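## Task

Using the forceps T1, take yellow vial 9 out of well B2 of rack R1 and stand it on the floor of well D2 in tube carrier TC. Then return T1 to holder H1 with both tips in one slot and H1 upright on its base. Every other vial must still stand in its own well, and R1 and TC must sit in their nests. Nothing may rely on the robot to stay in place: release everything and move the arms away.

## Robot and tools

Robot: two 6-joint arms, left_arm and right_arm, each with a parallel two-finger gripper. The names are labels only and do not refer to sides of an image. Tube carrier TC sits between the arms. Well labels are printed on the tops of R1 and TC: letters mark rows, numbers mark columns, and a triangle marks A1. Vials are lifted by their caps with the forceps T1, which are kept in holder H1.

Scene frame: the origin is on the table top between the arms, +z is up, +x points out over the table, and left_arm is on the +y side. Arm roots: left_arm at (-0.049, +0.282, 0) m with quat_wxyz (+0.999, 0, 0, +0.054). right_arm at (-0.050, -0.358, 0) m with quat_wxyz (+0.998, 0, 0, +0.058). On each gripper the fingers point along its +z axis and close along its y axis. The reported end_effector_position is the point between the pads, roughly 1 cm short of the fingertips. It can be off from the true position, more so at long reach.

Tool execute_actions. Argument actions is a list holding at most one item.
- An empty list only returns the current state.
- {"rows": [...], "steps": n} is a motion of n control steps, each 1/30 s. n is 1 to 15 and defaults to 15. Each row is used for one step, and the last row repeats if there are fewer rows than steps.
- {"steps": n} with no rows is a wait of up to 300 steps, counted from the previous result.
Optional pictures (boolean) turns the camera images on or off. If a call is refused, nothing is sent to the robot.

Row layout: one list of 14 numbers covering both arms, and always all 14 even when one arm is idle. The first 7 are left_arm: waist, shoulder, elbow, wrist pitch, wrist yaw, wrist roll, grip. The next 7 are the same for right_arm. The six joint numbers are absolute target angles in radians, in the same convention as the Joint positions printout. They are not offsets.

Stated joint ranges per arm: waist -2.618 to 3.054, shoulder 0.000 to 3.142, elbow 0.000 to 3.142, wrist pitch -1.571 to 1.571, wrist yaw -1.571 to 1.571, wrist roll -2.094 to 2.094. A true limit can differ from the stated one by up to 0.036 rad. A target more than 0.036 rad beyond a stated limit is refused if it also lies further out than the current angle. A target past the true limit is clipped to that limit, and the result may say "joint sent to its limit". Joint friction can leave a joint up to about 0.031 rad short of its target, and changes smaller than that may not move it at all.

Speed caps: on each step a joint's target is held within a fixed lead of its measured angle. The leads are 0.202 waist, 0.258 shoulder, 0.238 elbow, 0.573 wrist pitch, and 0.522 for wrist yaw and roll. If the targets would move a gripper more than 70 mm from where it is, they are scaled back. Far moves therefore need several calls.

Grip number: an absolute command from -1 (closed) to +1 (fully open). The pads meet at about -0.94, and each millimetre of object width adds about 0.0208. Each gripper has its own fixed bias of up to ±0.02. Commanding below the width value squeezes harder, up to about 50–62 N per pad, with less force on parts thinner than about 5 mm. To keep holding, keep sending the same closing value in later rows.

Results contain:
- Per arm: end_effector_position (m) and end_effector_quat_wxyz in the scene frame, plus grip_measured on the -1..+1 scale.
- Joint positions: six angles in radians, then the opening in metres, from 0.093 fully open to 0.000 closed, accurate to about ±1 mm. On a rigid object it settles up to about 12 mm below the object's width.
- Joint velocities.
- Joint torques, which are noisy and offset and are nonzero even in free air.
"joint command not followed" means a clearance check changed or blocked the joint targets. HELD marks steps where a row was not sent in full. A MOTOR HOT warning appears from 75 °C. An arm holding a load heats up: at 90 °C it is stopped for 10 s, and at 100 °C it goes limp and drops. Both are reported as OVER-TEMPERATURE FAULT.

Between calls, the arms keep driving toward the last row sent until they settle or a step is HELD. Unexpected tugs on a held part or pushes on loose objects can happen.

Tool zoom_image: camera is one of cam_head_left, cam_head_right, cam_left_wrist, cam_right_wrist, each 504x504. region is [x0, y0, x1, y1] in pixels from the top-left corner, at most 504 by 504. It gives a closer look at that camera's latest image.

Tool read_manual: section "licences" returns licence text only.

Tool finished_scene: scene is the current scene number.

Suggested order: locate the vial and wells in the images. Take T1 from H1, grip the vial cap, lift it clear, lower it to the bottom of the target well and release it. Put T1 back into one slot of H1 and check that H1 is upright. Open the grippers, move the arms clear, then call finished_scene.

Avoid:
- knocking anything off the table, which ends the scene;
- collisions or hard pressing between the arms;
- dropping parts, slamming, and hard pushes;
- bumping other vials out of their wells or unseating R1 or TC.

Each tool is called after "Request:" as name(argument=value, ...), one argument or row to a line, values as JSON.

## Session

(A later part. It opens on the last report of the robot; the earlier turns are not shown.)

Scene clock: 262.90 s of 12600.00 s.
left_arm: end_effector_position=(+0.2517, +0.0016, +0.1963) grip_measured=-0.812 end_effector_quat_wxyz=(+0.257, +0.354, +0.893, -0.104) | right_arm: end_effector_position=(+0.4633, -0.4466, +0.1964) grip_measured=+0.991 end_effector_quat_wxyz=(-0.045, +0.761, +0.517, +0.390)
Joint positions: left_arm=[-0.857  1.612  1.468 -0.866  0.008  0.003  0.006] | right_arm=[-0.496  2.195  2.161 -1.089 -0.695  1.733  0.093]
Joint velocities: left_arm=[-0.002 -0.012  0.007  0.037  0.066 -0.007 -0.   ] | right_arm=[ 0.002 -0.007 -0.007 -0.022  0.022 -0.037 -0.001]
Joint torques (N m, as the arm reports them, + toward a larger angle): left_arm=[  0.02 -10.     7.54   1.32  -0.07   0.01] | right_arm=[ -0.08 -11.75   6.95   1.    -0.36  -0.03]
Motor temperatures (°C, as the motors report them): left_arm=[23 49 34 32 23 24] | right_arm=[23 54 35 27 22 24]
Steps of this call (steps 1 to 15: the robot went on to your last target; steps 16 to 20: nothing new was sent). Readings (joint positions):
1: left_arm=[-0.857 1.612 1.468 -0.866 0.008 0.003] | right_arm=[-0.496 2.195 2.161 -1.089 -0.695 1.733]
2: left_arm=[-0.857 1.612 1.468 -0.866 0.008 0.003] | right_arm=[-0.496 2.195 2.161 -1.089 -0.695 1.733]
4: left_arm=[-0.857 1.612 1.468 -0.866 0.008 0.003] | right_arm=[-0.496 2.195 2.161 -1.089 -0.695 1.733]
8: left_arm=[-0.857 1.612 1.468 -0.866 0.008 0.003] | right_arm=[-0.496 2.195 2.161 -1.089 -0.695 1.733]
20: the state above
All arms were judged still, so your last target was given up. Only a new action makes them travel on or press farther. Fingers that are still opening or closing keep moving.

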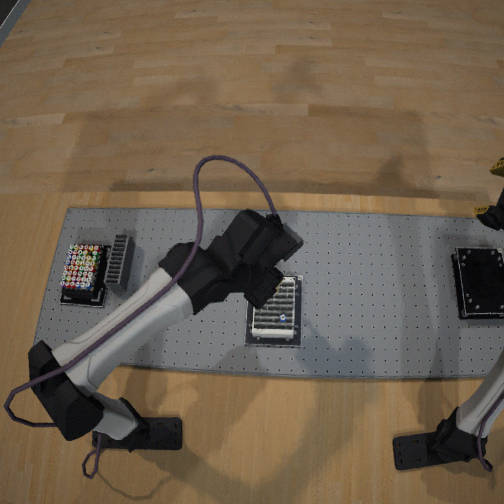

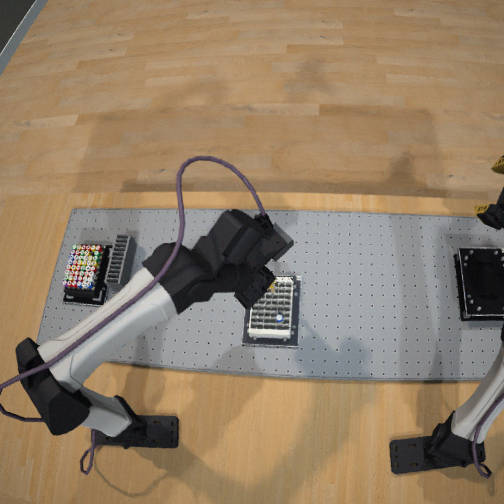

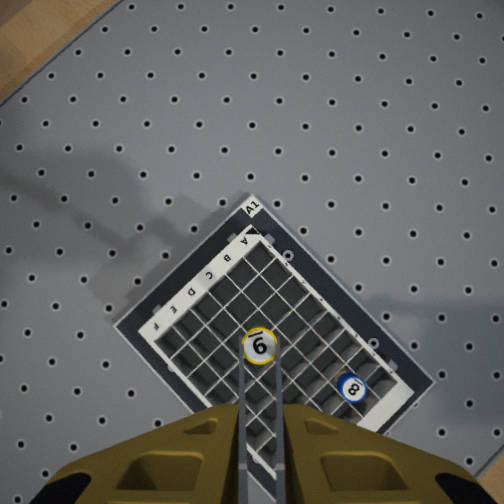

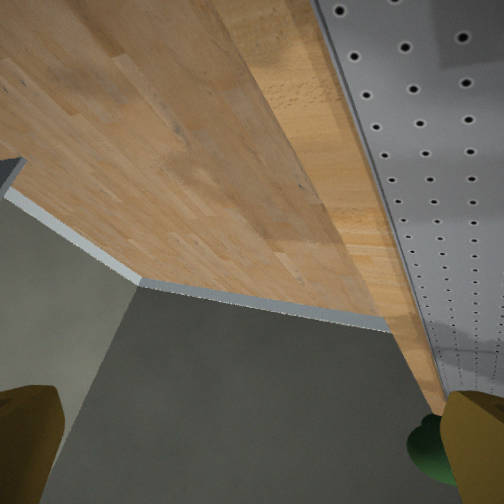

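Request:
execute_actions(
  actions=[
    {"rows":[[-0.80,1.645,1.432,-0.815,0.0,0,-0.82,-0.496,2.195,2.161,-1.089,-0.695,1.733,1]],"steps":15},
  ],
  pictures=false,
)

Request:
execute_actions(
  actions=[
    {"steps":20},
  ],
)

Request:
zoom_image(
  camera="cam_left_wrist",
  region=[160, 240, 360, 440],
)

Scene clock: 270.83 s of 12600.00 s.
left_arm: end_effector_position=(+0.2690, +0.0165, +0.1781) grip_measured=-0.812 end_effector_quat_wxyz=(+0.247, +0.331, +0.906, -0.091) | right_arm: end_effector_position=(+0.4633, -0.4466, +0.1964) grip_measured=+0.991 end_effector_quat_wxyz=(-0.045, +0.761, +0.517, +0.390)
Joint positions: left_arm=[-0.804  1.642  1.442 -0.837  0.003  0.003  0.006] | right_arm=[-0.496  2.195  2.161 -1.089 -0.695  1.733  0.093]
Joint velocities: left_arm=[-0.017 -0.027  0.017  0.051  0.022 -0.007  0.   ] | right_arm=[ 0.012 -0.002  0.007 -0.022  0.022 -0.007  0.   ]
Joint torques (N m, as the arm reports them, + toward a larger angle): left_arm=[-0.34 -9.07  7.65  1.52 -0.04 -0.02] | right_arm=[ -0.3  -11.85   6.83   1.01  -0.41  -0.02]
Motor temperatures (°C, as the motors report them): left_arm=[23 48 34 32 23 24] | right_arm=[23 54 35 27 22 24]
Steps of this call (steps 1 to 90: nothing new was sent; then 4.43 s passed at rest; steps 91 to 105: all 15 steps of this action). Readings (joint positions):
91: left_arm=[-0.852 1.613 1.465 -0.860 0.009 0.003] | right_arm=[-0.496 2.195 2.161 -1.089 -0.695 1.733]
92: left_arm=[-0.841 1.615 1.460 -0.853 0.009 0.003] | right_arm=[-0.496 2.195 2.161 -1.089 -0.695 1.733]
94: left_arm=[-0.817 1.625 1.453 -0.844 0.007 0.003] | right_arm=[-0.496 2.195 2.161 -1.089 -0.695 1.733]
98: left_arm=[-0.804 1.641 1.442 -0.841 0.003 0.003] | right_arm=[-0.496 2.195 2.161 -1.089 -0.695 1.733]
105: the state above

Scene clock: 271.50 s of 12600.00 s.
left_arm: end_effector_position=(+0.2694, +0.0162, +0.1783) grip_measured=-0.812 end_effector_quat_wxyz=(+0.248, +0.330, +0.906, -0.091) | right_arm: end_effector_position=(+0.4633, -0.4466, +0.1964) grip_measured=+0.991 end_effector_quat_wxyz=(-0.045, +0.761, +0.517, +0.390)
Joint positions: left_arm=[-0.804  1.642  1.442 -0.835  0.003  0.003  0.006] | right_arm=[-0.496  2.195  2.161 -1.089 -0.695  1.733  0.093]
Joint velocities: left_arm=[-0.007 -0.012  0.007  0.051 -0.007 -0.007 -0.   ] | right_arm=[ 0.012 -0.002 -0.002 -0.007 -0.007 -0.095  0.   ]
Joint torques (N m, as the arm reports them, + toward a larger angle): left_arm=[-0.38 -9.07  7.74  1.52  0.01 -0.04] | right_arm=[ -0.06 -11.71   6.88   1.02  -0.38  -0.05]
Motor temperatures (°C, as the motors report them): left_arm=[23 48 34 32 23 24] | right_arm=[23 54 35 27 22 24]
Steps of this call (steps 1 to 15: the robot went on to your last target; steps 16 to 20: nothing new was sent). Readings (joint positions):
1: left_arm=[-0.804 1.642 1.442 -0.836 0.003 0.003] | right_arm=[-0.496 2.195 2.161 -1.089 -0.695 1.733]
2: left_arm=[-0.804 1.642 1.442 -0.836 0.003 0.003] | right_arm=[-0.496 2.195 2.161 -1.089 -0.695 1.733]
4: left_arm=[-0.804 1.642 1.442 -0.836 0.003 0.003] | right_arm=[-0.496 2.195 2.161 -1.089 -0.695 1.733]
8: left_arm=[-0.804 1.642 1.442 -0.835 0.003 0.003] | right_arm=[-0.496 2.195 2.161 -1.089 -0.695 1.733]
20: the state above
All arms were judged still, so your last target was given up. Only a new action makes them travel on or press farther. Fingers that are still opening or closing keep moving.

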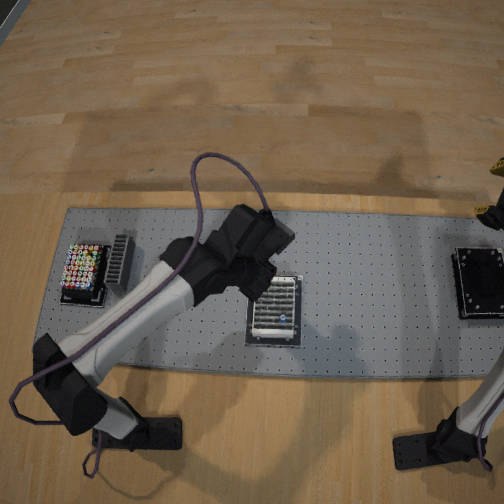

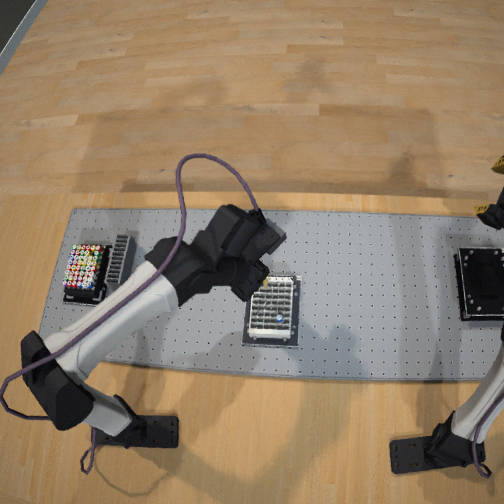

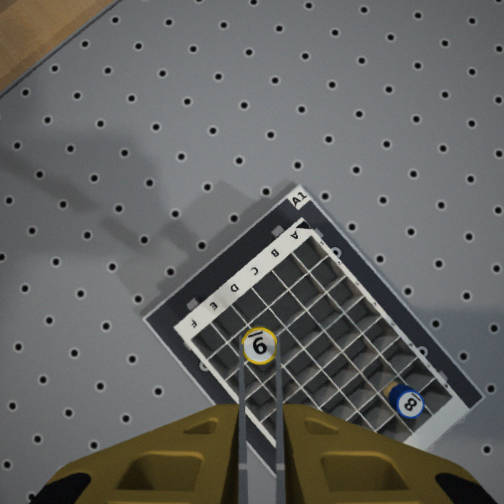

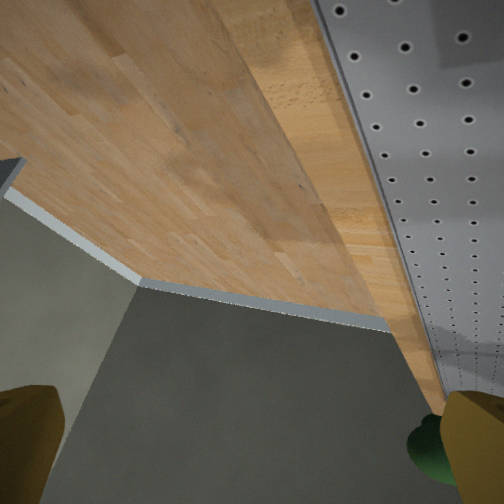

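Region (160, 240, 360, 440) of cam_left_wrist's 504x504 image, scaled by 2.520, with more detail than that image has.

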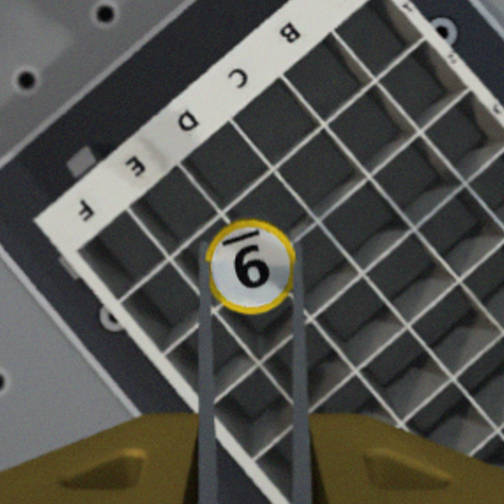

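Request:
execute_actions(
  actions=[
    {"rows":[[-0.823,1.645,1.442,-0.805,0.0,0,-0.82,-0.496,2.195,2.161,-1.089,-0.695,1.733,1]],"steps":15},
  ],
  pictures=false,
)

Request:
execute_actions(
  actions=[
    {"steps":20},
  ],
)

Request:
zoom_image(
  camera="cam_left_wrist",
  region=[160, 240, 360, 440],
)

Scene clock: 276.67 s of 12600.00 s.
left_arm: end_effector_position=(+0.2683, +0.0119, +0.1795) grip_measured=-0.812 end_effector_quat_wxyz=(+0.252, +0.334, +0.903, -0.094) | right_arm: end_effector_position=(+0.4633, -0.4466, +0.1964) grip_measured=+0.991 end_effector_quat_wxyz=(-0.045, +0.761, +0.517, +0.390)
Joint positions: left_arm=[-0.813  1.642  1.442 -0.826  0.003  0.003  0.006] | right_arm=[-0.496  2.195  2.161 -1.089 -0.695  1.733  0.093]
Joint velocities: left_arm=[-0.002  0.002 -0.012  0.022  0.037  0.007  0.001] | right_arm=[ 0.002 -0.002 -0.012 -0.037 -0.037 -0.022  0.001]
Joint torques (N m, as the arm reports them, + toward a larger angle): left_arm=[-1.16 -9.06  8.67  1.53 -0.01 -0.04] | right_arm=[ -0.2  -11.72   6.97   1.03  -0.41  -0.05]
Motor temperatures (°C, as the motors report them): left_arm=[23 47 35 32 23 24] | right_arm=[23 54 35 27 22 24]
Steps of this call (steps 1 to 90: nothing new was sent; then 1.67 s passed at rest; steps 91 to 105: all 15 steps of this action). Readings (joint positions):
91: left_arm=[-0.805 1.642 1.442 -0.834 0.003 0.003] | right_arm=[-0.496 2.195 2.161 -1.089 -0.695 1.733]
92: left_arm=[-0.806 1.642 1.442 -0.833 0.003 0.003] | right_arm=[-0.496 2.195 2.161 -1.089 -0.695 1.733]
94: left_arm=[-0.811 1.642 1.442 -0.830 0.003 0.003] | right_arm=[-0.496 2.195 2.161 -1.089 -0.695 1.733]
98: left_arm=[-0.813 1.642 1.442 -0.827 0.003 0.003] | right_arm=[-0.496 2.195 2.161 -1.089 -0.695 1.733]
105: the state above

Scene clock: 277.33 s of 12600.00 s.
left_arm: end_effector_position=(+0.2683, +0.0119, +0.1795) grip_measured=-0.812 end_effector_quat_wxyz=(+0.252, +0.334, +0.903, -0.094) | right_arm: end_effector_position=(+0.4633, -0.4466, +0.1964) grip_measured=+0.991 end_effector_quat_wxyz=(-0.045, +0.761, +0.517, +0.390)
Joint positions: left_arm=[-0.813  1.642  1.442 -0.825  0.003  0.003  0.006] | right_arm=[-0.496  2.195  2.161 -1.089 -0.695  1.733  0.093]
Joint velocities: left_arm=[-0.007  0.002 -0.012  0.007  0.007  0.051  0.   ] | right_arm=[ 0.007  0.007 -0.007 -0.007 -0.081 -0.066  0.001]
Joint torques (N m, as the arm reports them, + toward a larger angle): left_arm=[-1.13 -9.03  8.7   1.54 -0.03 -0.04] | right_arm=[ -0.05 -11.91   6.93   1.02  -0.38   0.  ]
Motor temperatures (°C, as the motors report them): left_arm=[23 47 35 32 23 24] | right_arm=[23 54 35 27 22 24]
Steps of this call (steps 1 to 15: the robot went on to your last target; steps 16 to 20: nothing new was sent). Readings (joint positions):
1: left_arm=[-0.813 1.642 1.442 -0.826 0.003 0.003] | right_arm=[-0.496 2.195 2.161 -1.089 -0.695 1.733]
2: left_arm=[-0.813 1.642 1.442 -0.825 0.003 0.003] | right_arm=[-0.496 2.195 2.161 -1.089 -0.695 1.733]
4: left_arm=[-0.813 1.642 1.442 -0.825 0.003 0.003] | right_arm=[-0.496 2.195 2.161 -1.089 -0.695 1.733]
8: left_arm=[-0.813 1.642 1.442 -0.825 0.003 0.003] | right_arm=[-0.496 2.195 2.161 -1.089 -0.695 1.733]
20: the state above
All arms were judged still, so your last target was given up. Only a new action makes them travel on or press farther. Fingers that are still opening or closing keep moving.

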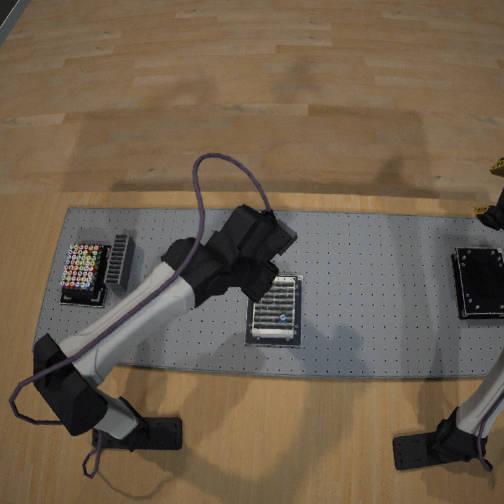

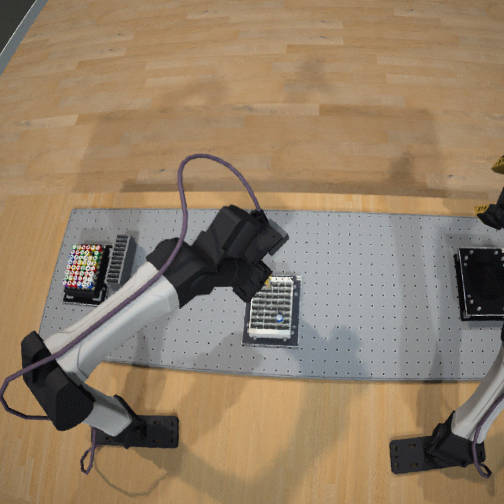

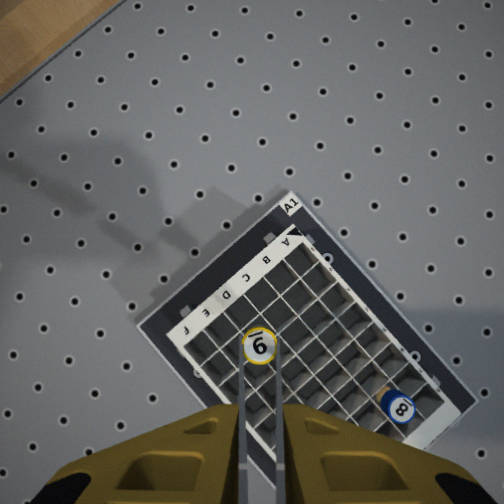

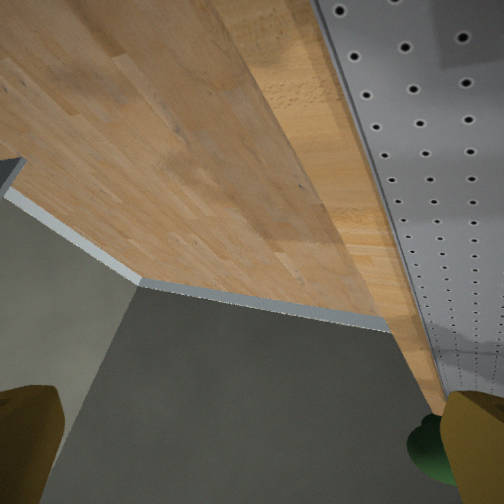

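Region (160, 240, 360, 440) of cam_left_wrist's 504x504 image, scaled by 2.520, with more detail than that image has.

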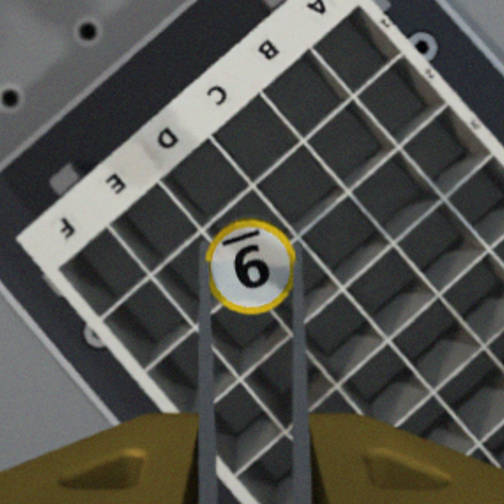

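Request:
execute_actions(
  actions=[
    {"rows":[[-0.813,1.645,1.43,-0.795,0,0,-0.82,-0.496,2.195,2.161,-1.089,-0.695,1.733,1],[-0.813,1.645,1.427,-0.788,0,0,-0.82,-0.496,2.195,2.161,-1.089,-0.695,1.733,1],[-0.813,1.645,1.422,-0.781,0,0,-0.82,-0.496,2.195,2.161,-1.089,-0.695,1.733,1],[-0.813,1.645,1.416,-0.774,0,0,-0.82,-0.496,2.195,2.161,-1.089,-0.695,1.733,1],[-0.813,1.645,1.409,-0.767,0,0,-0.82,-0.496,2.195,2.161,-1.089,-0.695,1.733,1],[-0.813,1.645,1.402,-0.76,0,0,-0.82,-0.496,2.195,2.161,-1.089,-0.695,1.733,1],[-0.813,1.645,1.395,-0.753,0,0,-0.82,-0.496,2.195,2.161,-1.089,-0.695,1.733,1],[-0.813,1.645,1.388,-0.746,0,0,-0.82,-0.496,2.195,2.161,-1.089,-0.695,1.733,1],[-0.813,1.645,1.381,-0.739,0,0,-0.82,-0.496,2.195,2.161,-1.089,-0.695,1.733,1],[-0.813,1.645,1.374,-0.733,0,0,-0.82,-0.496,2.195,2.161,-1.089,-0.695,1.733,1],[-0.813,1.645,1.367,-0.733,0,0,-0.82,-0.496,2.195,2.161,-1.089,-0.695,1.733,1],[-0.813,1.645,1.36,-0.733,0,0,-0.82,-0.496,2.195,2.161,-1.089,-0.695,1.733,1]],"steps":15},
  ],
  pictures=false,
)

Request:
execute_actions(
  actions=[
    {"steps":20},
  ],
)

Request:
zoom_image(
  camera="cam_left_wrist",
  region=[160, 240, 360, 440],
)

Scene clock: 285.40 s of 12600.00 s.
left_arm: end_effector_position=(+0.2685, +0.0118, +0.1627) grip_measured=-0.812 end_effector_quat_wxyz=(+0.252, +0.334, +0.903, -0.094) | right_arm: end_effector_position=(+0.4633, -0.4466, +0.1964) grip_measured=+0.991 end_effector_quat_wxyz=(-0.045, +0.761, +0.517, +0.390)
Joint positions: left_arm=[-0.813  1.642  1.375 -0.758  0.003  0.003  0.006] | right_arm=[-0.496  2.195  2.161 -1.089 -0.695  1.733  0.093]
Joint velocities: left_arm=[ 0.007  0.007 -0.012  0.081 -0.037 -0.095  0.   ] | right_arm=[-0.007 -0.007 -0.002 -0.007  0.007  0.066  0.   ]
Joint torques (N m, as the arm reports them, + toward a larger angle): left_arm=[-0.67 -8.79  7.52  1.38 -0.01 -0.01] | right_arm=[ -0.15 -11.81   6.94   1.    -0.38  -0.02]
Motor temperatures (°C, as the motors report them): left_arm=[23 47 35 32 23 24] | right_arm=[23 55 36 27 22 24]
Steps of this call (steps 1 to 90: nothing new was sent; then 4.57 s passed at rest; steps 91 to 105: all 15 steps of this action). Readings (joint positions):
91: left_arm=[-0.813 1.642 1.442 -0.825 0.003 0.003] | right_arm=[-0.496 2.195 2.161 -1.089 -0.695 1.733]
92: left_arm=[-0.813 1.642 1.442 -0.822 0.003 0.003] | right_arm=[-0.496 2.195 2.161 -1.089 -0.695 1.733]
94: left_arm=[-0.813 1.642 1.440 -0.813 0.003 0.003] | right_arm=[-0.496 2.195 2.161 -1.089 -0.695 1.733]
98: left_arm=[-0.813 1.642 1.416 -0.787 0.003 0.003] | right_arm=[-0.496 2.195 2.161 -1.089 -0.695 1.733]
105: the state above

Scene clock: 286.07 s of 12600.00 s.
left_arm: end_effector_position=(+0.2693, +0.0111, +0.1634) grip_measured=-0.812 end_effector_quat_wxyz=(+0.255, +0.334, +0.903, -0.095) | right_arm: end_effector_position=(+0.4633, -0.4466, +0.1964) grip_measured=+0.991 end_effector_quat_wxyz=(-0.045, +0.761, +0.517, +0.390)
Joint positions: left_arm=[-0.813  1.642  1.375 -0.753  0.003  0.003  0.006] | right_arm=[-0.496  2.195  2.161 -1.089 -0.695  1.733  0.093]
Joint velocities: left_arm=[ 0.002 -0.002 -0.007 -0.095  0.022  0.139  0.001] | right_arm=[ 0.007  0.002 -0.007  0.037 -0.037 -0.022 -0.   ]
Joint torques (N m, as the arm reports them, + toward a larger angle): left_arm=[-0.49 -8.93  7.39  1.55  0.01 -0.04] | right_arm=[ -0.11 -11.84   6.92   1.02  -0.35  -0.01]
Motor temperatures (°C, as the motors report them): left_arm=[23 46 35 32 23 24] | right_arm=[23 55 36 27 22 24]
Steps of this call (steps 1 to 15: the robot went on to your last target; steps 16 to 20: nothing new was sent). Readings (joint positions):
1: left_arm=[-0.813 1.642 1.375 -0.755 0.003 0.003] | right_arm=[-0.496 2.195 2.161 -1.089 -0.695 1.733]
2: left_arm=[-0.813 1.642 1.375 -0.755 0.003 0.003] | right_arm=[-0.496 2.195 2.161 -1.089 -0.695 1.733]
4: left_arm=[-0.813 1.642 1.375 -0.754 0.003 0.003] | right_arm=[-0.496 2.195 2.161 -1.089 -0.695 1.733]
8: left_arm=[-0.813 1.642 1.375 -0.753 0.003 0.003] | right_arm=[-0.496 2.195 2.161 -1.089 -0.695 1.733]
20: the state above
All arms were judged still, so your last target was given up. Only a new action makes them travel on or press farther. Fingers that are still opening or closing keep moving.

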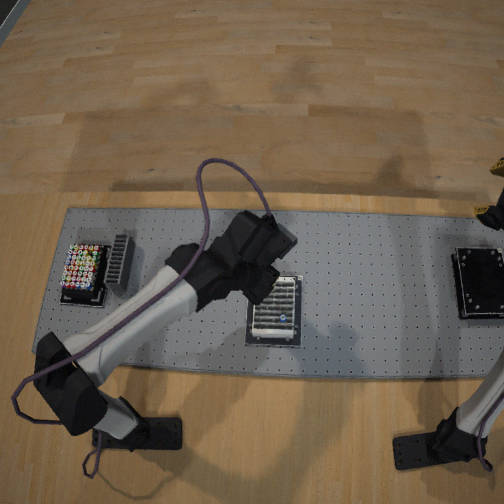

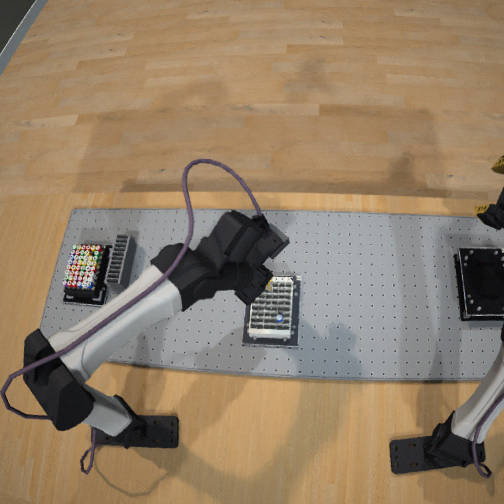

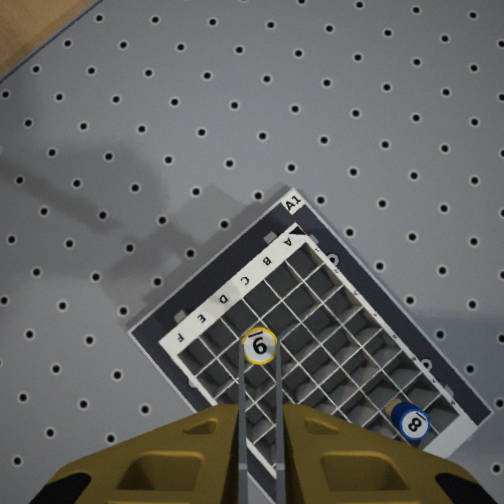

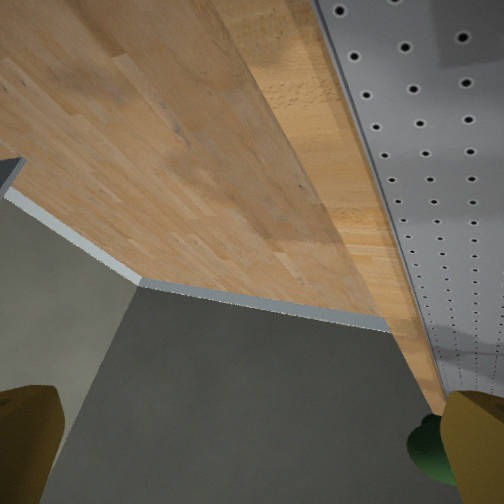

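Region (160, 240, 360, 440) of cam_left_wrist's 504x504 image, scaled by 2.520, with more detail than that image has.

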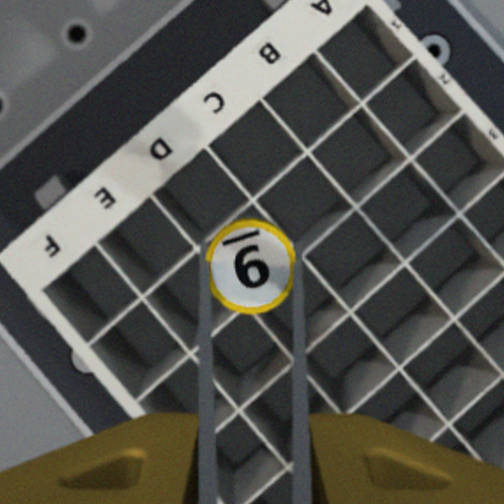

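Request:
execute_actions(
  actions=[
    {"rows":[[-0.813,1.68,1.375,-0.745,0,0,-0.82,-0.496,2.195,2.161,-1.089,-0.695,1.733,1]],"steps":15},
  ],
  pictures=false,
)

Request:
execute_actions(
  actions=[
    {"steps":20},
  ],
)

Request:
zoom_image(
  camera="cam_left_wrist",
  region=[160, 240, 360, 440],
)

Scene clock: 289.57 s of 12600.00 s.
left_arm: end_effector_position=(+0.2707, +0.0099, +0.1499) grip_measured=-0.812 end_effector_quat_wxyz=(+0.240, +0.336, +0.907, -0.089) | right_arm: end_effector_position=(+0.4633, -0.4466, +0.1964) grip_measured=+0.991 end_effector_quat_wxyz=(-0.045, +0.761, +0.517, +0.390)
Joint positions: left_arm=[-0.813  1.677  1.375 -0.751  0.003  0.003  0.006] | right_arm=[-0.496  2.195  2.161 -1.089 -0.695  1.733  0.093]
Joint velocities: left_arm=[ 0.002  0.007  0.002 -0.022  0.037 -0.022  0.001] | right_arm=[-0.022  0.002 -0.022 -0.022 -0.037  0.007  0.001]
Joint torques (N m, as the arm reports them, + toward a larger angle): left_arm=[-0.52 -9.11  8.64  1.38 -0.01 -0.02] | right_arm=[ -0.18 -11.76   6.86   1.04  -0.3   -0.02]
Motor temperatures (°C, as the motors report them): left_arm=[23 46 35 32 23 24] | right_arm=[23 55 36 27 22 24]
Steps of this call (steps 1 to 90: nothing new was sent; steps 91 to 105: all 15 steps of this action). Readings (joint positions):
91: left_arm=[-0.813 1.645 1.375 -0.753 0.003 0.003] | right_arm=[-0.496 2.195 2.161 -1.089 -0.695 1.733]
92: left_arm=[-0.813 1.649 1.375 -0.751 0.003 0.003] | right_arm=[-0.496 2.195 2.161 -1.089 -0.695 1.733]
94: left_arm=[-0.813 1.661 1.375 -0.751 0.003 0.003] | right_arm=[-0.496 2.195 2.161 -1.089 -0.695 1.733]
98: left_arm=[-0.813 1.676 1.375 -0.751 0.003 0.003] | right_arm=[-0.496 2.195 2.161 -1.089 -0.695 1.733]
105: the state above

Scene clock: 290.23 s of 12600.00 s.
left_arm: end_effector_position=(+0.2707, +0.0099, +0.1499) grip_measured=-0.812 end_effector_quat_wxyz=(+0.240, +0.336, +0.907, -0.089) | right_arm: end_effector_position=(+0.4633, -0.4466, +0.1964) grip_measured=+0.991 end_effector_quat_wxyz=(-0.045, +0.761, +0.517, +0.390)
Joint positions: left_arm=[-0.813  1.677  1.375 -0.751  0.003  0.003  0.006] | right_arm=[-0.496  2.195  2.161 -1.089 -0.695  1.733  0.093]
Joint velocities: left_arm=[-0.017  0.007 -0.007  0.022  0.007  0.051  0.001] | right_arm=[-0.012 -0.002 -0.012 -0.007 -0.037 -0.051  0.001]
Joint torques (N m, as the arm reports them, + toward a larger angle): left_arm=[-0.57 -9.09  8.67  1.34  0.01  0.  ] | right_arm=[ -0.09 -11.9    6.85   0.99  -0.36  -0.02]
Motor temperatures (°C, as the motors report them): left_arm=[23 46 35 32 23 24] | right_arm=[23 55 36 27 22 24]
Steps of this call (steps 1 to 15: the robot went on to your last target; steps 16 to 20: nothing new was sent). Readings (joint positions):
1: left_arm=[-0.813 1.677 1.375 -0.751 0.003 0.003] | right_arm=[-0.496 2.195 2.161 -1.089 -0.695 1.733]
2: left_arm=[-0.813 1.677 1.375 -0.751 0.003 0.003] | right_arm=[-0.496 2.195 2.161 -1.089 -0.695 1.733]
4: left_arm=[-0.813 1.677 1.375 -0.751 0.003 0.003] | right_arm=[-0.496 2.195 2.161 -1.089 -0.695 1.733]
8: left_arm=[-0.813 1.677 1.375 -0.751 0.003 0.003] | right_arm=[-0.496 2.195 2.161 -1.089 -0.695 1.733]
20: the state above
All arms were judged still, so your last target was given up. Only a new action makes them travel on or press farther. Fingers that are still opening or closing keep moving.

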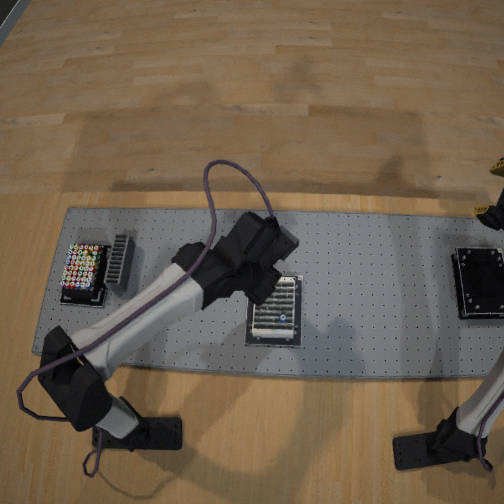

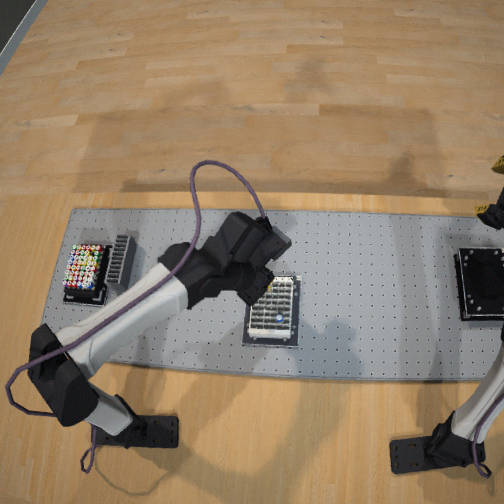

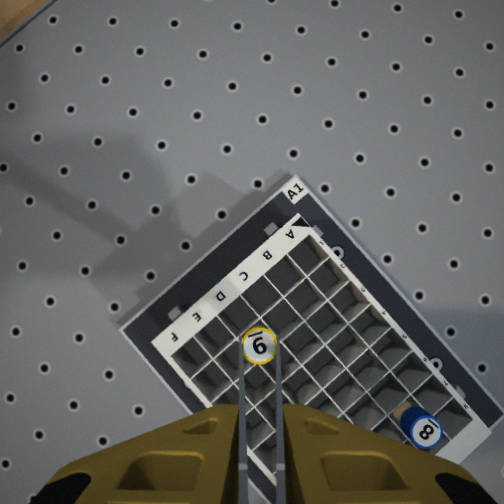

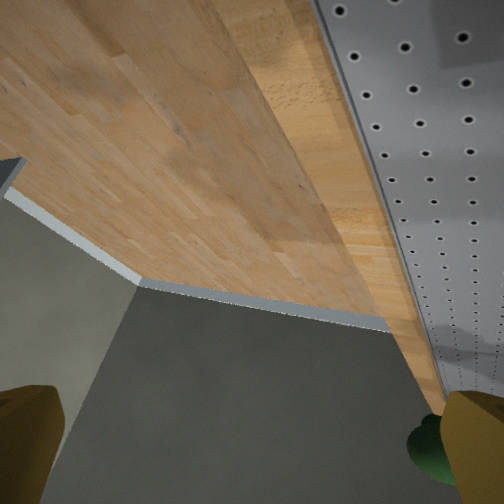

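Region (160, 240, 360, 440) of cam_left_wrist's 504x504 image, scaled by 2.520, with more detail than that image has.

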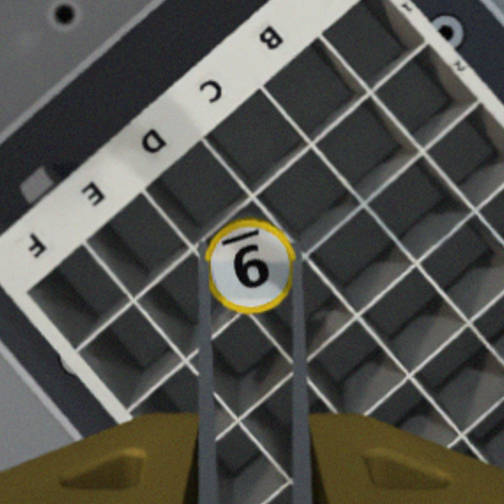

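Request:
execute_actions(
  actions=[
    {"rows":[[-0.813,1.68,1.335,-0.70,0,0,-0.82,-0.496,2.195,2.161,-1.089,-0.695,1.733,1]],"steps":15},
  ],
  pictures=false,
)

Request:
execute_actions(
  actions=[
    {"steps":15},
  ],
  pictures=false,
)

Request:
execute_actions(
  actions=[
    {"rows":[[-0.813,1.68,1.335,-0.70,0,0,-0.715,-0.496,2.195,2.161,-1.089,-0.695,1.733,1]],"steps":15},
  ],
  pictures=false,
)

Request:
execute_actions(
  actions=[
    {"rows":[[-0.813,1.64,1.46,-0.85,0,0,-0.715,-0.496,2.195,2.161,-1.089,-0.695,1.733,1]],"steps":15},
  ],
  pictures=false,
)

Request:
execute_actions(
  actions=[
    {"rows":[[-0.813,1.64,1.46,-0.85,0,0,-0.77,-0.496,2.195,2.161,-1.089,-0.695,1.733,1]],"steps":15},
  ],
)

Request:
zoom_image(
  camera="cam_left_wrist",
  region=[160, 240, 460, 440],
)

Scene clock: 295.97 s of 12600.00 s.
left_arm: end_effector_position=(+0.2706, +0.0100, +0.1432) grip_measured=-0.812 end_effector_quat_wxyz=(+0.241, +0.335, +0.906, -0.090) | right_arm: end_effector_position=(+0.4633, -0.4466, +0.1964) grip_measured=+0.991 end_effector_quat_wxyz=(-0.045, +0.761, +0.517, +0.390)
Joint positions: left_arm=[-0.813  1.677  1.347 -0.722  0.003  0.003  0.006] | right_arm=[-0.496  2.195  2.161 -1.089 -0.695  1.733  0.093]
Joint velocities: left_arm=[-0.012 -0.002 -0.007  0.022 -0.022  0.022  0.001] | right_arm=[-0.012  0.002  0.007  0.007 -0.007 -0.007 -0.001]
Joint torques (N m, as the arm reports them, + toward a larger angle): left_arm=[-0.53 -9.31  7.5   1.49 -0.03  0.  ] | right_arm=[ -0.26 -12.01   7.1    1.06  -0.39  -0.01]
Motor temperatures (°C, as the motors report them): left_arm=[23 46 35 32 23 24] | right_arm=[23 55 36 27 22 24]
Steps of this call (steps 1 to 90: nothing new was sent; then 2.23 s passed at rest; steps 91 to 105: all 15 steps of this action). Readings (joint positions):
91: left_arm=[-0.813 1.677 1.370 -0.745 0.003 0.003] | right_arm=[-0.496 2.195 2.161 -1.089 -0.695 1.733]
92: left_arm=[-0.813 1.677 1.365 -0.738 0.003 0.003] | right_arm=[-0.496 2.195 2.161 -1.089 -0.695 1.733]
94: left_arm=[-0.813 1.677 1.352 -0.732 0.003 0.003] | right_arm=[-0.496 2.195 2.161 -1.089 -0.695 1.733]
98: left_arm=[-0.813 1.677 1.347 -0.724 0.003 0.003] | right_arm=[-0.496 2.195 2.161 -1.089 -0.695 1.733]
105: the state above

Scene clock: 296.47 s of 12600.00 s.
left_arm: end_effector_position=(+0.2706, +0.0100, +0.1432) grip_measured=-0.812 end_effector_quat_wxyz=(+0.241, +0.335, +0.906, -0.090) | right_arm: end_effector_position=(+0.4633, -0.4466, +0.1964) grip_measured=+0.991 end_effector_quat_wxyz=(-0.045, +0.761, +0.517, +0.390)
Joint positions: left_arm=[-0.813  1.677  1.347 -0.722  0.003  0.003  0.006] | right_arm=[-0.496  2.195  2.161 -1.089 -0.695  1.733  0.093]
Joint velocities: left_arm=[-0.012 -0.002 -0.002  0.022 -0.007 -0.051 -0.   ] | right_arm=[-0.007 -0.012 -0.012 -0.022 -0.022  0.081 -0.001]
Joint torques (N m, as the arm reports them, + toward a larger angle): left_arm=[-0.5  -9.42  7.54  1.49  0.02 -0.01] | right_arm=[ -0.12 -11.71   6.89   1.06  -0.35  -0.08]
Motor temperatures (°C, as the motors report them): left_arm=[23 46 35 32 23 24] | right_arm=[23 55 36 27 22 24]
Steps of this call (steps 1 to 15: the robot went on to your last target). Readings (joint positions):
1: left_arm=[-0.813 1.677 1.347 -0.722 0.003 0.003] | right_arm=[-0.496 2.195 2.161 -1.089 -0.695 1.733]
2: left_arm=[-0.813 1.677 1.347 -0.722 0.003 0.003] | right_arm=[-0.496 2.195 2.161 -1.089 -0.695 1.733]
4: left_arm=[-0.813 1.677 1.347 -0.722 0.003 0.003] | right_arm=[-0.496 2.195 2.161 -1.089 -0.695 1.733]
8: left_arm=[-0.813 1.677 1.347 -0.722 0.003 0.003] | right_arm=[-0.496 2.195 2.161 -1.089 -0.695 1.733]
15: the state above
All arms were judged still, so your last target was given up. Only a new action makes them travel on or press farther. Fingers that are still opening or closing keep moving.

Scene clock: 296.97 s of 12600.00 s.
left_arm: end_effector_position=(+0.2709, +0.0097, +0.1435) grip_measured=-0.716 end_effector_quat_wxyz=(+0.242, +0.335, +0.906, -0.090) | right_arm: end_effector_position=(+0.4633, -0.4466, +0.1964) grip_measured=+0.991 end_effector_quat_wxyz=(-0.045, +0.761, +0.517, +0.390)
Joint positions: left_arm=[-0.813  1.677  1.347 -0.72   0.003  0.003  0.011] | right_arm=[-0.496  2.195  2.161 -1.089 -0.695  1.733  0.093]
Joint velocities: left_arm=[ 0.012  0.002 -0.012 -0.051  0.007 -0.051 -0.   ] | right_arm=[-0.007 -0.017 -0.002 -0.051  0.037 -0.037 -0.001]
Joint torques (N m, as the arm reports them, + toward a larger angle): left_arm=[-0.68 -9.21  7.55  1.43 -0.02 -0.02] | right_arm=[ -0.24 -12.     7.08   1.02  -0.34  -0.09]
Motor temperatures (°C, as the motors report them): left_arm=[23 46 35 32 23 24] | right_arm=[23 55 36 27 22 24]
Steps of this call (steps 1 to 15: all 15 steps of this action). Readings (joint positions):
1: left_arm=[-0.813 1.677 1.347 -0.722 0.003 0.003] | right_arm=[-0.496 2.195 2.161 -1.089 -0.695 1.733]
2: left_arm=[-0.813 1.677 1.347 -0.722 0.003 0.003] | right_arm=[-0.496 2.195 2.161 -1.089 -0.695 1.733]
4: left_arm=[-0.813 1.677 1.347 -0.721 0.003 0.003] | right_arm=[-0.496 2.195 2.161 -1.089 -0.695 1.733]
8: left_arm=[-0.813 1.677 1.347 -0.720 0.003 0.003] | right_arm=[-0.496 2.195 2.161 -1.089 -0.695 1.733]
15: the state above

Scene clock: 297.47 s of 12600.00 s.
left_arm: end_effector_position=(+0.2676, +0.0125, +0.1792) grip_measured=-0.716 end_effector_quat_wxyz=(+0.249, +0.335, +0.904, -0.093) | right_arm: end_effector_position=(+0.4633, -0.4466, +0.1964) grip_measured=+0.991 end_effector_quat_wxyz=(-0.045, +0.761, +0.517, +0.390)
Joint positions: left_arm=[-0.813  1.645  1.447 -0.836  0.003  0.003  0.011] | right_arm=[-0.496  2.195  2.161 -1.089 -0.695  1.733  0.093]
Joint velocities: left_arm=[ 0.012  0.007 -0.007  0.037 -0.007  0.022  0.   ] | right_arm=[-0.007 -0.007 -0.007  0.022  0.007  0.007 -0.   ]
Joint torques (N m, as the arm reports them, + toward a larger angle): left_arm=[-0.49 -9.7   9.83  1.25  0.03  0.04] | right_arm=[ -0.15 -11.7    6.78   1.01  -0.38  -0.03]
Motor temperatures (°C, as the motors report them): left_arm=[23 46 35 32 23 24] | right_arm=[23 55 36 27 22 24]
Steps of this call (steps 1 to 15: all 15 steps of this action). Readings (joint positions):
1: left_arm=[-0.813 1.677 1.363 -0.745 0.003 0.003] | right_arm=[-0.496 2.195 2.161 -1.089 -0.695 1.733]
2: left_arm=[-0.813 1.678 1.384 -0.773 0.003 0.003] | right_arm=[-0.496 2.195 2.161 -1.089 -0.695 1.733]
4: left_arm=[-0.813 1.668 1.422 -0.798 0.003 0.003] | right_arm=[-0.496 2.195 2.161 -1.089 -0.695 1.733]
8: left_arm=[-0.813 1.646 1.447 -0.812 0.003 0.003] | right_arm=[-0.496 2.195 2.161 -1.089 -0.695 1.733]
15: the state above

Scene clock: 297.97 s of 12600.00 s.
left_arm: end_effector_position=(+0.2668, +0.0132, +0.1785) grip_measured=-0.768 end_effector_quat_wxyz=(+0.246, +0.335, +0.905, -0.092) | right_arm: end_effector_position=(+0.4633, -0.4466, +0.1964) grip_measured=+0.991 end_effector_quat_wxyz=(-0.045, +0.761, +0.517, +0.390)
Joint positions: left_arm=[-0.813  1.645  1.447 -0.841  0.003  0.003  0.008] | right_arm=[-0.496  2.195  2.161 -1.089 -0.695  1.733  0.093]
Joint velocities: left_arm=[-0.007 -0.002  0.002  0.007 -0.022  0.051  0.   ] | right_arm=[-0.012 -0.007 -0.007 -0.022 -0.037  0.022 -0.001]
Joint torques (N m, as the arm reports them, + toward a larger angle): left_arm=[-0.55 -9.62  9.77  1.2   0.01  0.01] | right_arm=[ -0.2  -11.93   6.83   1.03  -0.32  -0.05]
Motor temperatures (°C, as the motors report them): left_arm=[23 46 35 32 23 24] | right_arm=[23 55 36 27 22 24]
Steps of this call (steps 1 to 15: all 15 steps of this action). Readings (joint positions):
1: left_arm=[-0.813 1.645 1.447 -0.837 0.003 0.003] | right_arm=[-0.496 2.195 2.161 -1.089 -0.695 1.733]
2: left_arm=[-0.813 1.645 1.447 -0.838 0.003 0.003] | right_arm=[-0.496 2.195 2.161 -1.089 -0.695 1.733]
4: left_arm=[-0.813 1.645 1.447 -0.840 0.003 0.003] | right_arm=[-0.496 2.195 2.161 -1.089 -0.695 1.733]
8: left_arm=[-0.813 1.645 1.447 -0.841 0.003 0.003] | right_arm=[-0.496 2.195 2.161 -1.089 -0.695 1.733]
15: the state above

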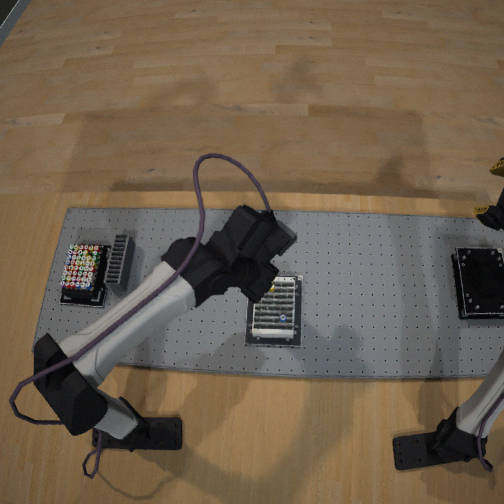

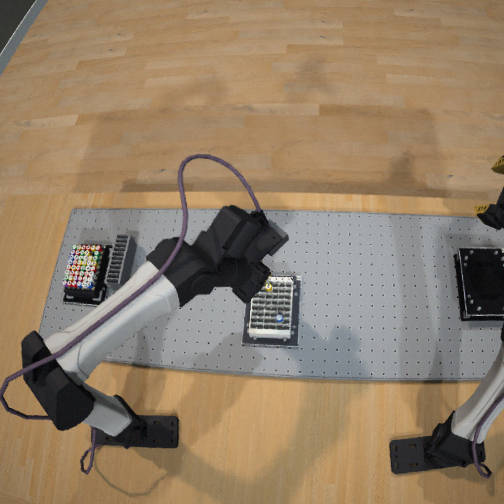

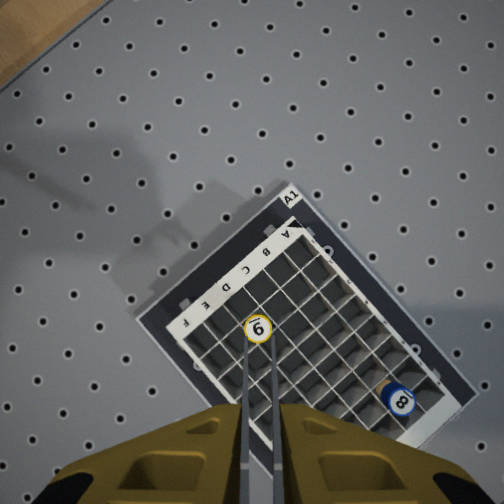

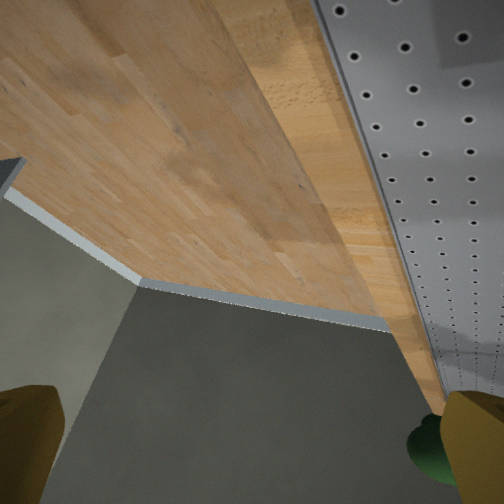

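Region (160, 240, 460, 440) of cam_left_wrist's 504x504 image, scaled by 1.680, with more detail than that image has.

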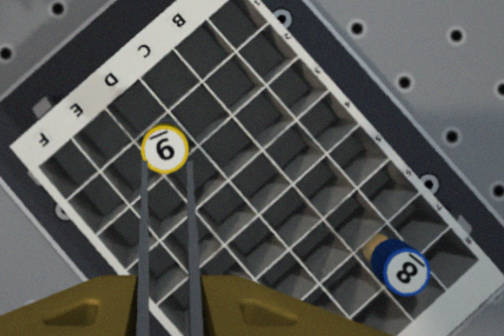

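Request:
execute_actions(
  actions=[
    {"rows":[[-0.35,1.68,1.55,-0.98,0,0,-0.77,-0.496,2.195,2.161,-1.089,-0.695,1.733,1]],"steps":15},
  ],
  pictures=false,
)

Request:
execute_actions(
  actions=[
    {"rows":[[0.09,1.74,1.605,-1.02,0,0,-0.77,-0.496,2.195,2.161,-1.089,-0.695,1.733,1]],"steps":15},
  ],
  pictures=false,
)

Request:
execute_actions(
  actions=[
    {"steps":25},
  ],
)

Request:
zoom_image(
  camera="cam_left_wrist",
  region=[160, 220, 360, 420],
)

Scene clock: 303.97 s of 12600.00 s.
left_arm: end_effector_position=(+0.3481, +0.1903, +0.1826) grip_measured=-0.768 end_effector_quat_wxyz=(+0.228, +0.113, +0.967, -0.022) | right_arm: end_effector_position=(+0.4633, -0.4466, +0.1964) grip_measured=+0.991 end_effector_quat_wxyz=(-0.045, +0.761, +0.517, +0.390)
Joint positions: left_arm=[-0.34   1.677  1.53  -0.962 -0.009  0.003  0.008] | right_arm=[-0.496  2.195  2.161 -1.089 -0.695  1.733  0.093]
Joint velocities: left_arm=[-0.076 -0.012 -0.002 -0.11   0.066 -0.051  0.   ] | right_arm=[ 0.002  0.002  0.007 -0.051  0.022  0.037 -0.   ]
Joint torques (N m, as the arm reports them, + toward a larger angle): left_arm=[-1.06 -9.02 10.21  1.1   0.09  0.01] | right_arm=[ -0.2  -12.05   6.74   1.06  -0.41   0.02]
Motor temperatures (°C, as the motors report them): left_arm=[23 46 36 32 23 24] | right_arm=[23 55 36 27 22 24]
Steps of this call (steps 1 to 15: the robot went on to your last target; steps 16 to 90: nothing new was sent; then 2.50 s passed at rest; steps 91 to 105: all 15 steps of this action). Readings (joint positions):
91: left_arm=[-0.793 1.651 1.463 -0.865 0.016 0.003] | right_arm=[-0.496 2.195 2.161 -1.089 -0.695 1.733]
92: left_arm=[-0.752 1.661 1.485 -0.889 0.023 0.003] | right_arm=[-0.496 2.195 2.161 -1.089 -0.695 1.733]
94: left_arm=[-0.630 1.673 1.515 -0.905 0.022 0.003] | right_arm=[-0.496 2.195 2.161 -1.089 -0.695 1.733]
98: left_arm=[-0.382 1.677 1.530 -0.925 0.004 0.003] | right_arm=[-0.496 2.195 2.161 -1.089 -0.695 1.733]
105: the state above

Scene clock: 304.47 s of 12600.00 s.
left_arm: end_effector_position=(+0.3544, +0.3688, +0.1702) grip_measured=-0.768 end_effector_quat_wxyz=(+0.198, -0.101, +0.975, +0.026) | right_arm: end_effector_position=(+0.4633, -0.4466, +0.1964) grip_measured=+0.991 end_effector_quat_wxyz=(-0.045, +0.761, +0.517, +0.390)
Joint positions: left_arm=[ 0.099  1.745  1.583 -1.006 -0.009  0.003  0.008] | right_arm=[-0.496  2.195  2.161 -1.089 -0.695  1.733  0.093]
Joint velocities: left_arm=[-0.076 -0.007 -0.002 -0.051  0.007  0.007 -0.001] | right_arm=[ 0.007  0.002  0.002 -0.037  0.081 -0.081 -0.001]
Joint torques (N m, as the arm reports them, + toward a larger angle): left_arm=[ -0.99 -10.35  10.3    1.03   0.08  -0.03] | right_arm=[  0.09 -11.55   7.04   1.06  -0.4   -0.01]
Motor temperatures (°C, as the motors report them): left_arm=[23 46 36 32 23 24] | right_arm=[23 55 36 27 22 24]
Steps of this call (steps 1 to 15: all 15 steps of this action). Readings (joint positions):
1: left_arm=[-0.321 1.684 1.541 -0.976 0.005 0.003] | right_arm=[-0.496 2.195 2.161 -1.089 -0.695 1.733]
2: left_arm=[-0.281 1.696 1.558 -0.985 0.015 0.003] | right_arm=[-0.496 2.195 2.161 -1.089 -0.695 1.733]
4: left_arm=[-0.162 1.720 1.579 -0.986 0.016 0.003] | right_arm=[-0.496 2.195 2.161 -1.089 -0.695 1.733]
8: left_arm=[0.076 1.744 1.583 -0.988 -0.001 0.003] | right_arm=[-0.496 2.195 2.161 -1.089 -0.695 1.733]
15: the state above

Scene clock: 305.30 s of 12600.00 s.
left_arm: end_effector_position=(+0.3538, +0.3674, +0.1698) grip_measured=-0.768 end_effector_quat_wxyz=(+0.197, -0.100, +0.975, +0.024) | right_arm: end_effector_position=(+0.4633, -0.4466, +0.1964) grip_measured=+0.991 end_effector_quat_wxyz=(-0.045, +0.761, +0.517, +0.390)
Joint positions: left_arm=[ 0.097  1.745  1.583 -1.01  -0.007  0.003  0.008] | right_arm=[-0.496  2.195  2.161 -1.089 -0.695  1.733  0.093]
Joint velocities: left_arm=[ 0.002 -0.002 -0.017  0.007  0.007 -0.022 -0.001] | right_arm=[ 0.007 -0.007  0.017 -0.022 -0.007 -0.007  0.   ]
Joint torques (N m, as the arm reports them, + toward a larger angle): left_arm=[ -1.06 -10.42  10.4    1.     0.1   -0.06] | right_arm=[ -0.1  -11.59   6.85   0.97  -0.38  -0.09]
Motor temperatures (°C, as the motors report them): left_arm=[23 46 36 32 23 24] | right_arm=[23 55 36 27 22 24]
Steps of this call (steps 1 to 15: the robot went on to your last target; steps 16 to 25: nothing new was sent). Readings (joint positions):
1: left_arm=[0.097 1.745 1.583 -1.007 -0.008 0.003] | right_arm=[-0.496 2.195 2.161 -1.089 -0.695 1.733]
2: left_arm=[0.097 1.745 1.583 -1.008 -0.007 0.003] | right_arm=[-0.496 2.195 2.161 -1.089 -0.695 1.733]
4: left_arm=[0.097 1.745 1.583 -1.009 -0.007 0.003] | right_arm=[-0.496 2.195 2.161 -1.089 -0.695 1.733]
8: left_arm=[0.097 1.745 1.583 -1.009 -0.007 0.003] | right_arm=[-0.496 2.195 2.161 -1.089 -0.695 1.733]
25: the state above
All arms were judged still, so your last target was given up. Only a new action makes them travel on or press farther. Fingers that are still opening or closing keep moving.

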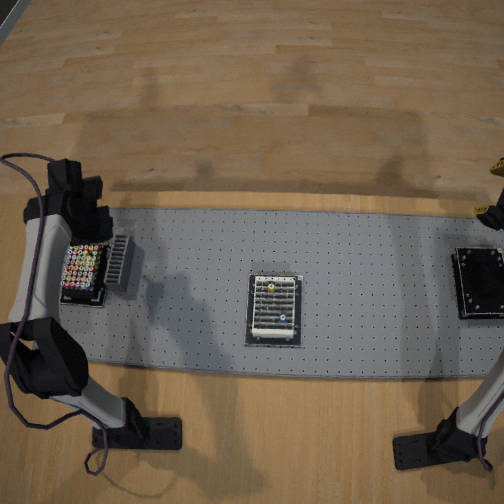

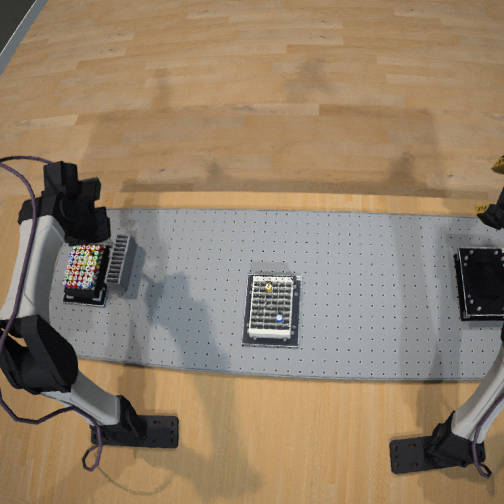

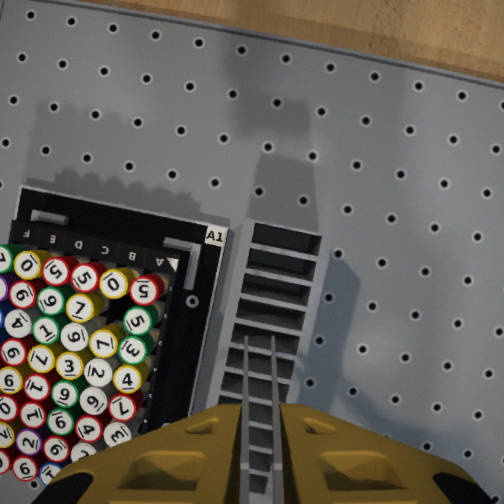

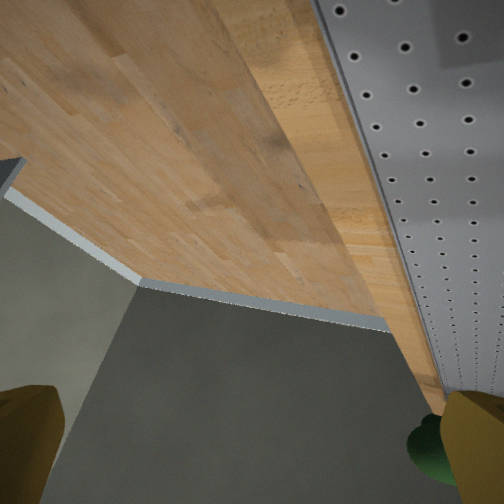

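Region (160, 220, 360, 420) of cam_left_wrist's 504x504 image, scaled by 2.520, with more detail than that image has.

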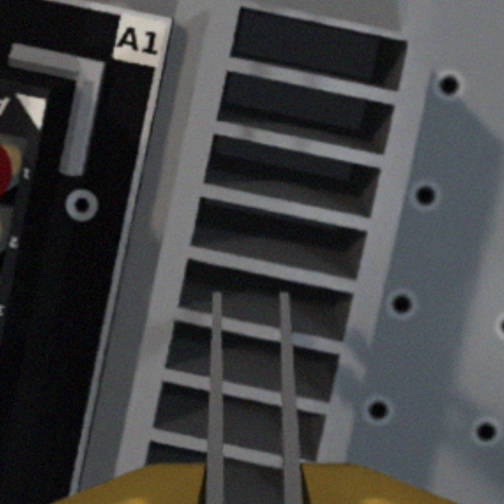

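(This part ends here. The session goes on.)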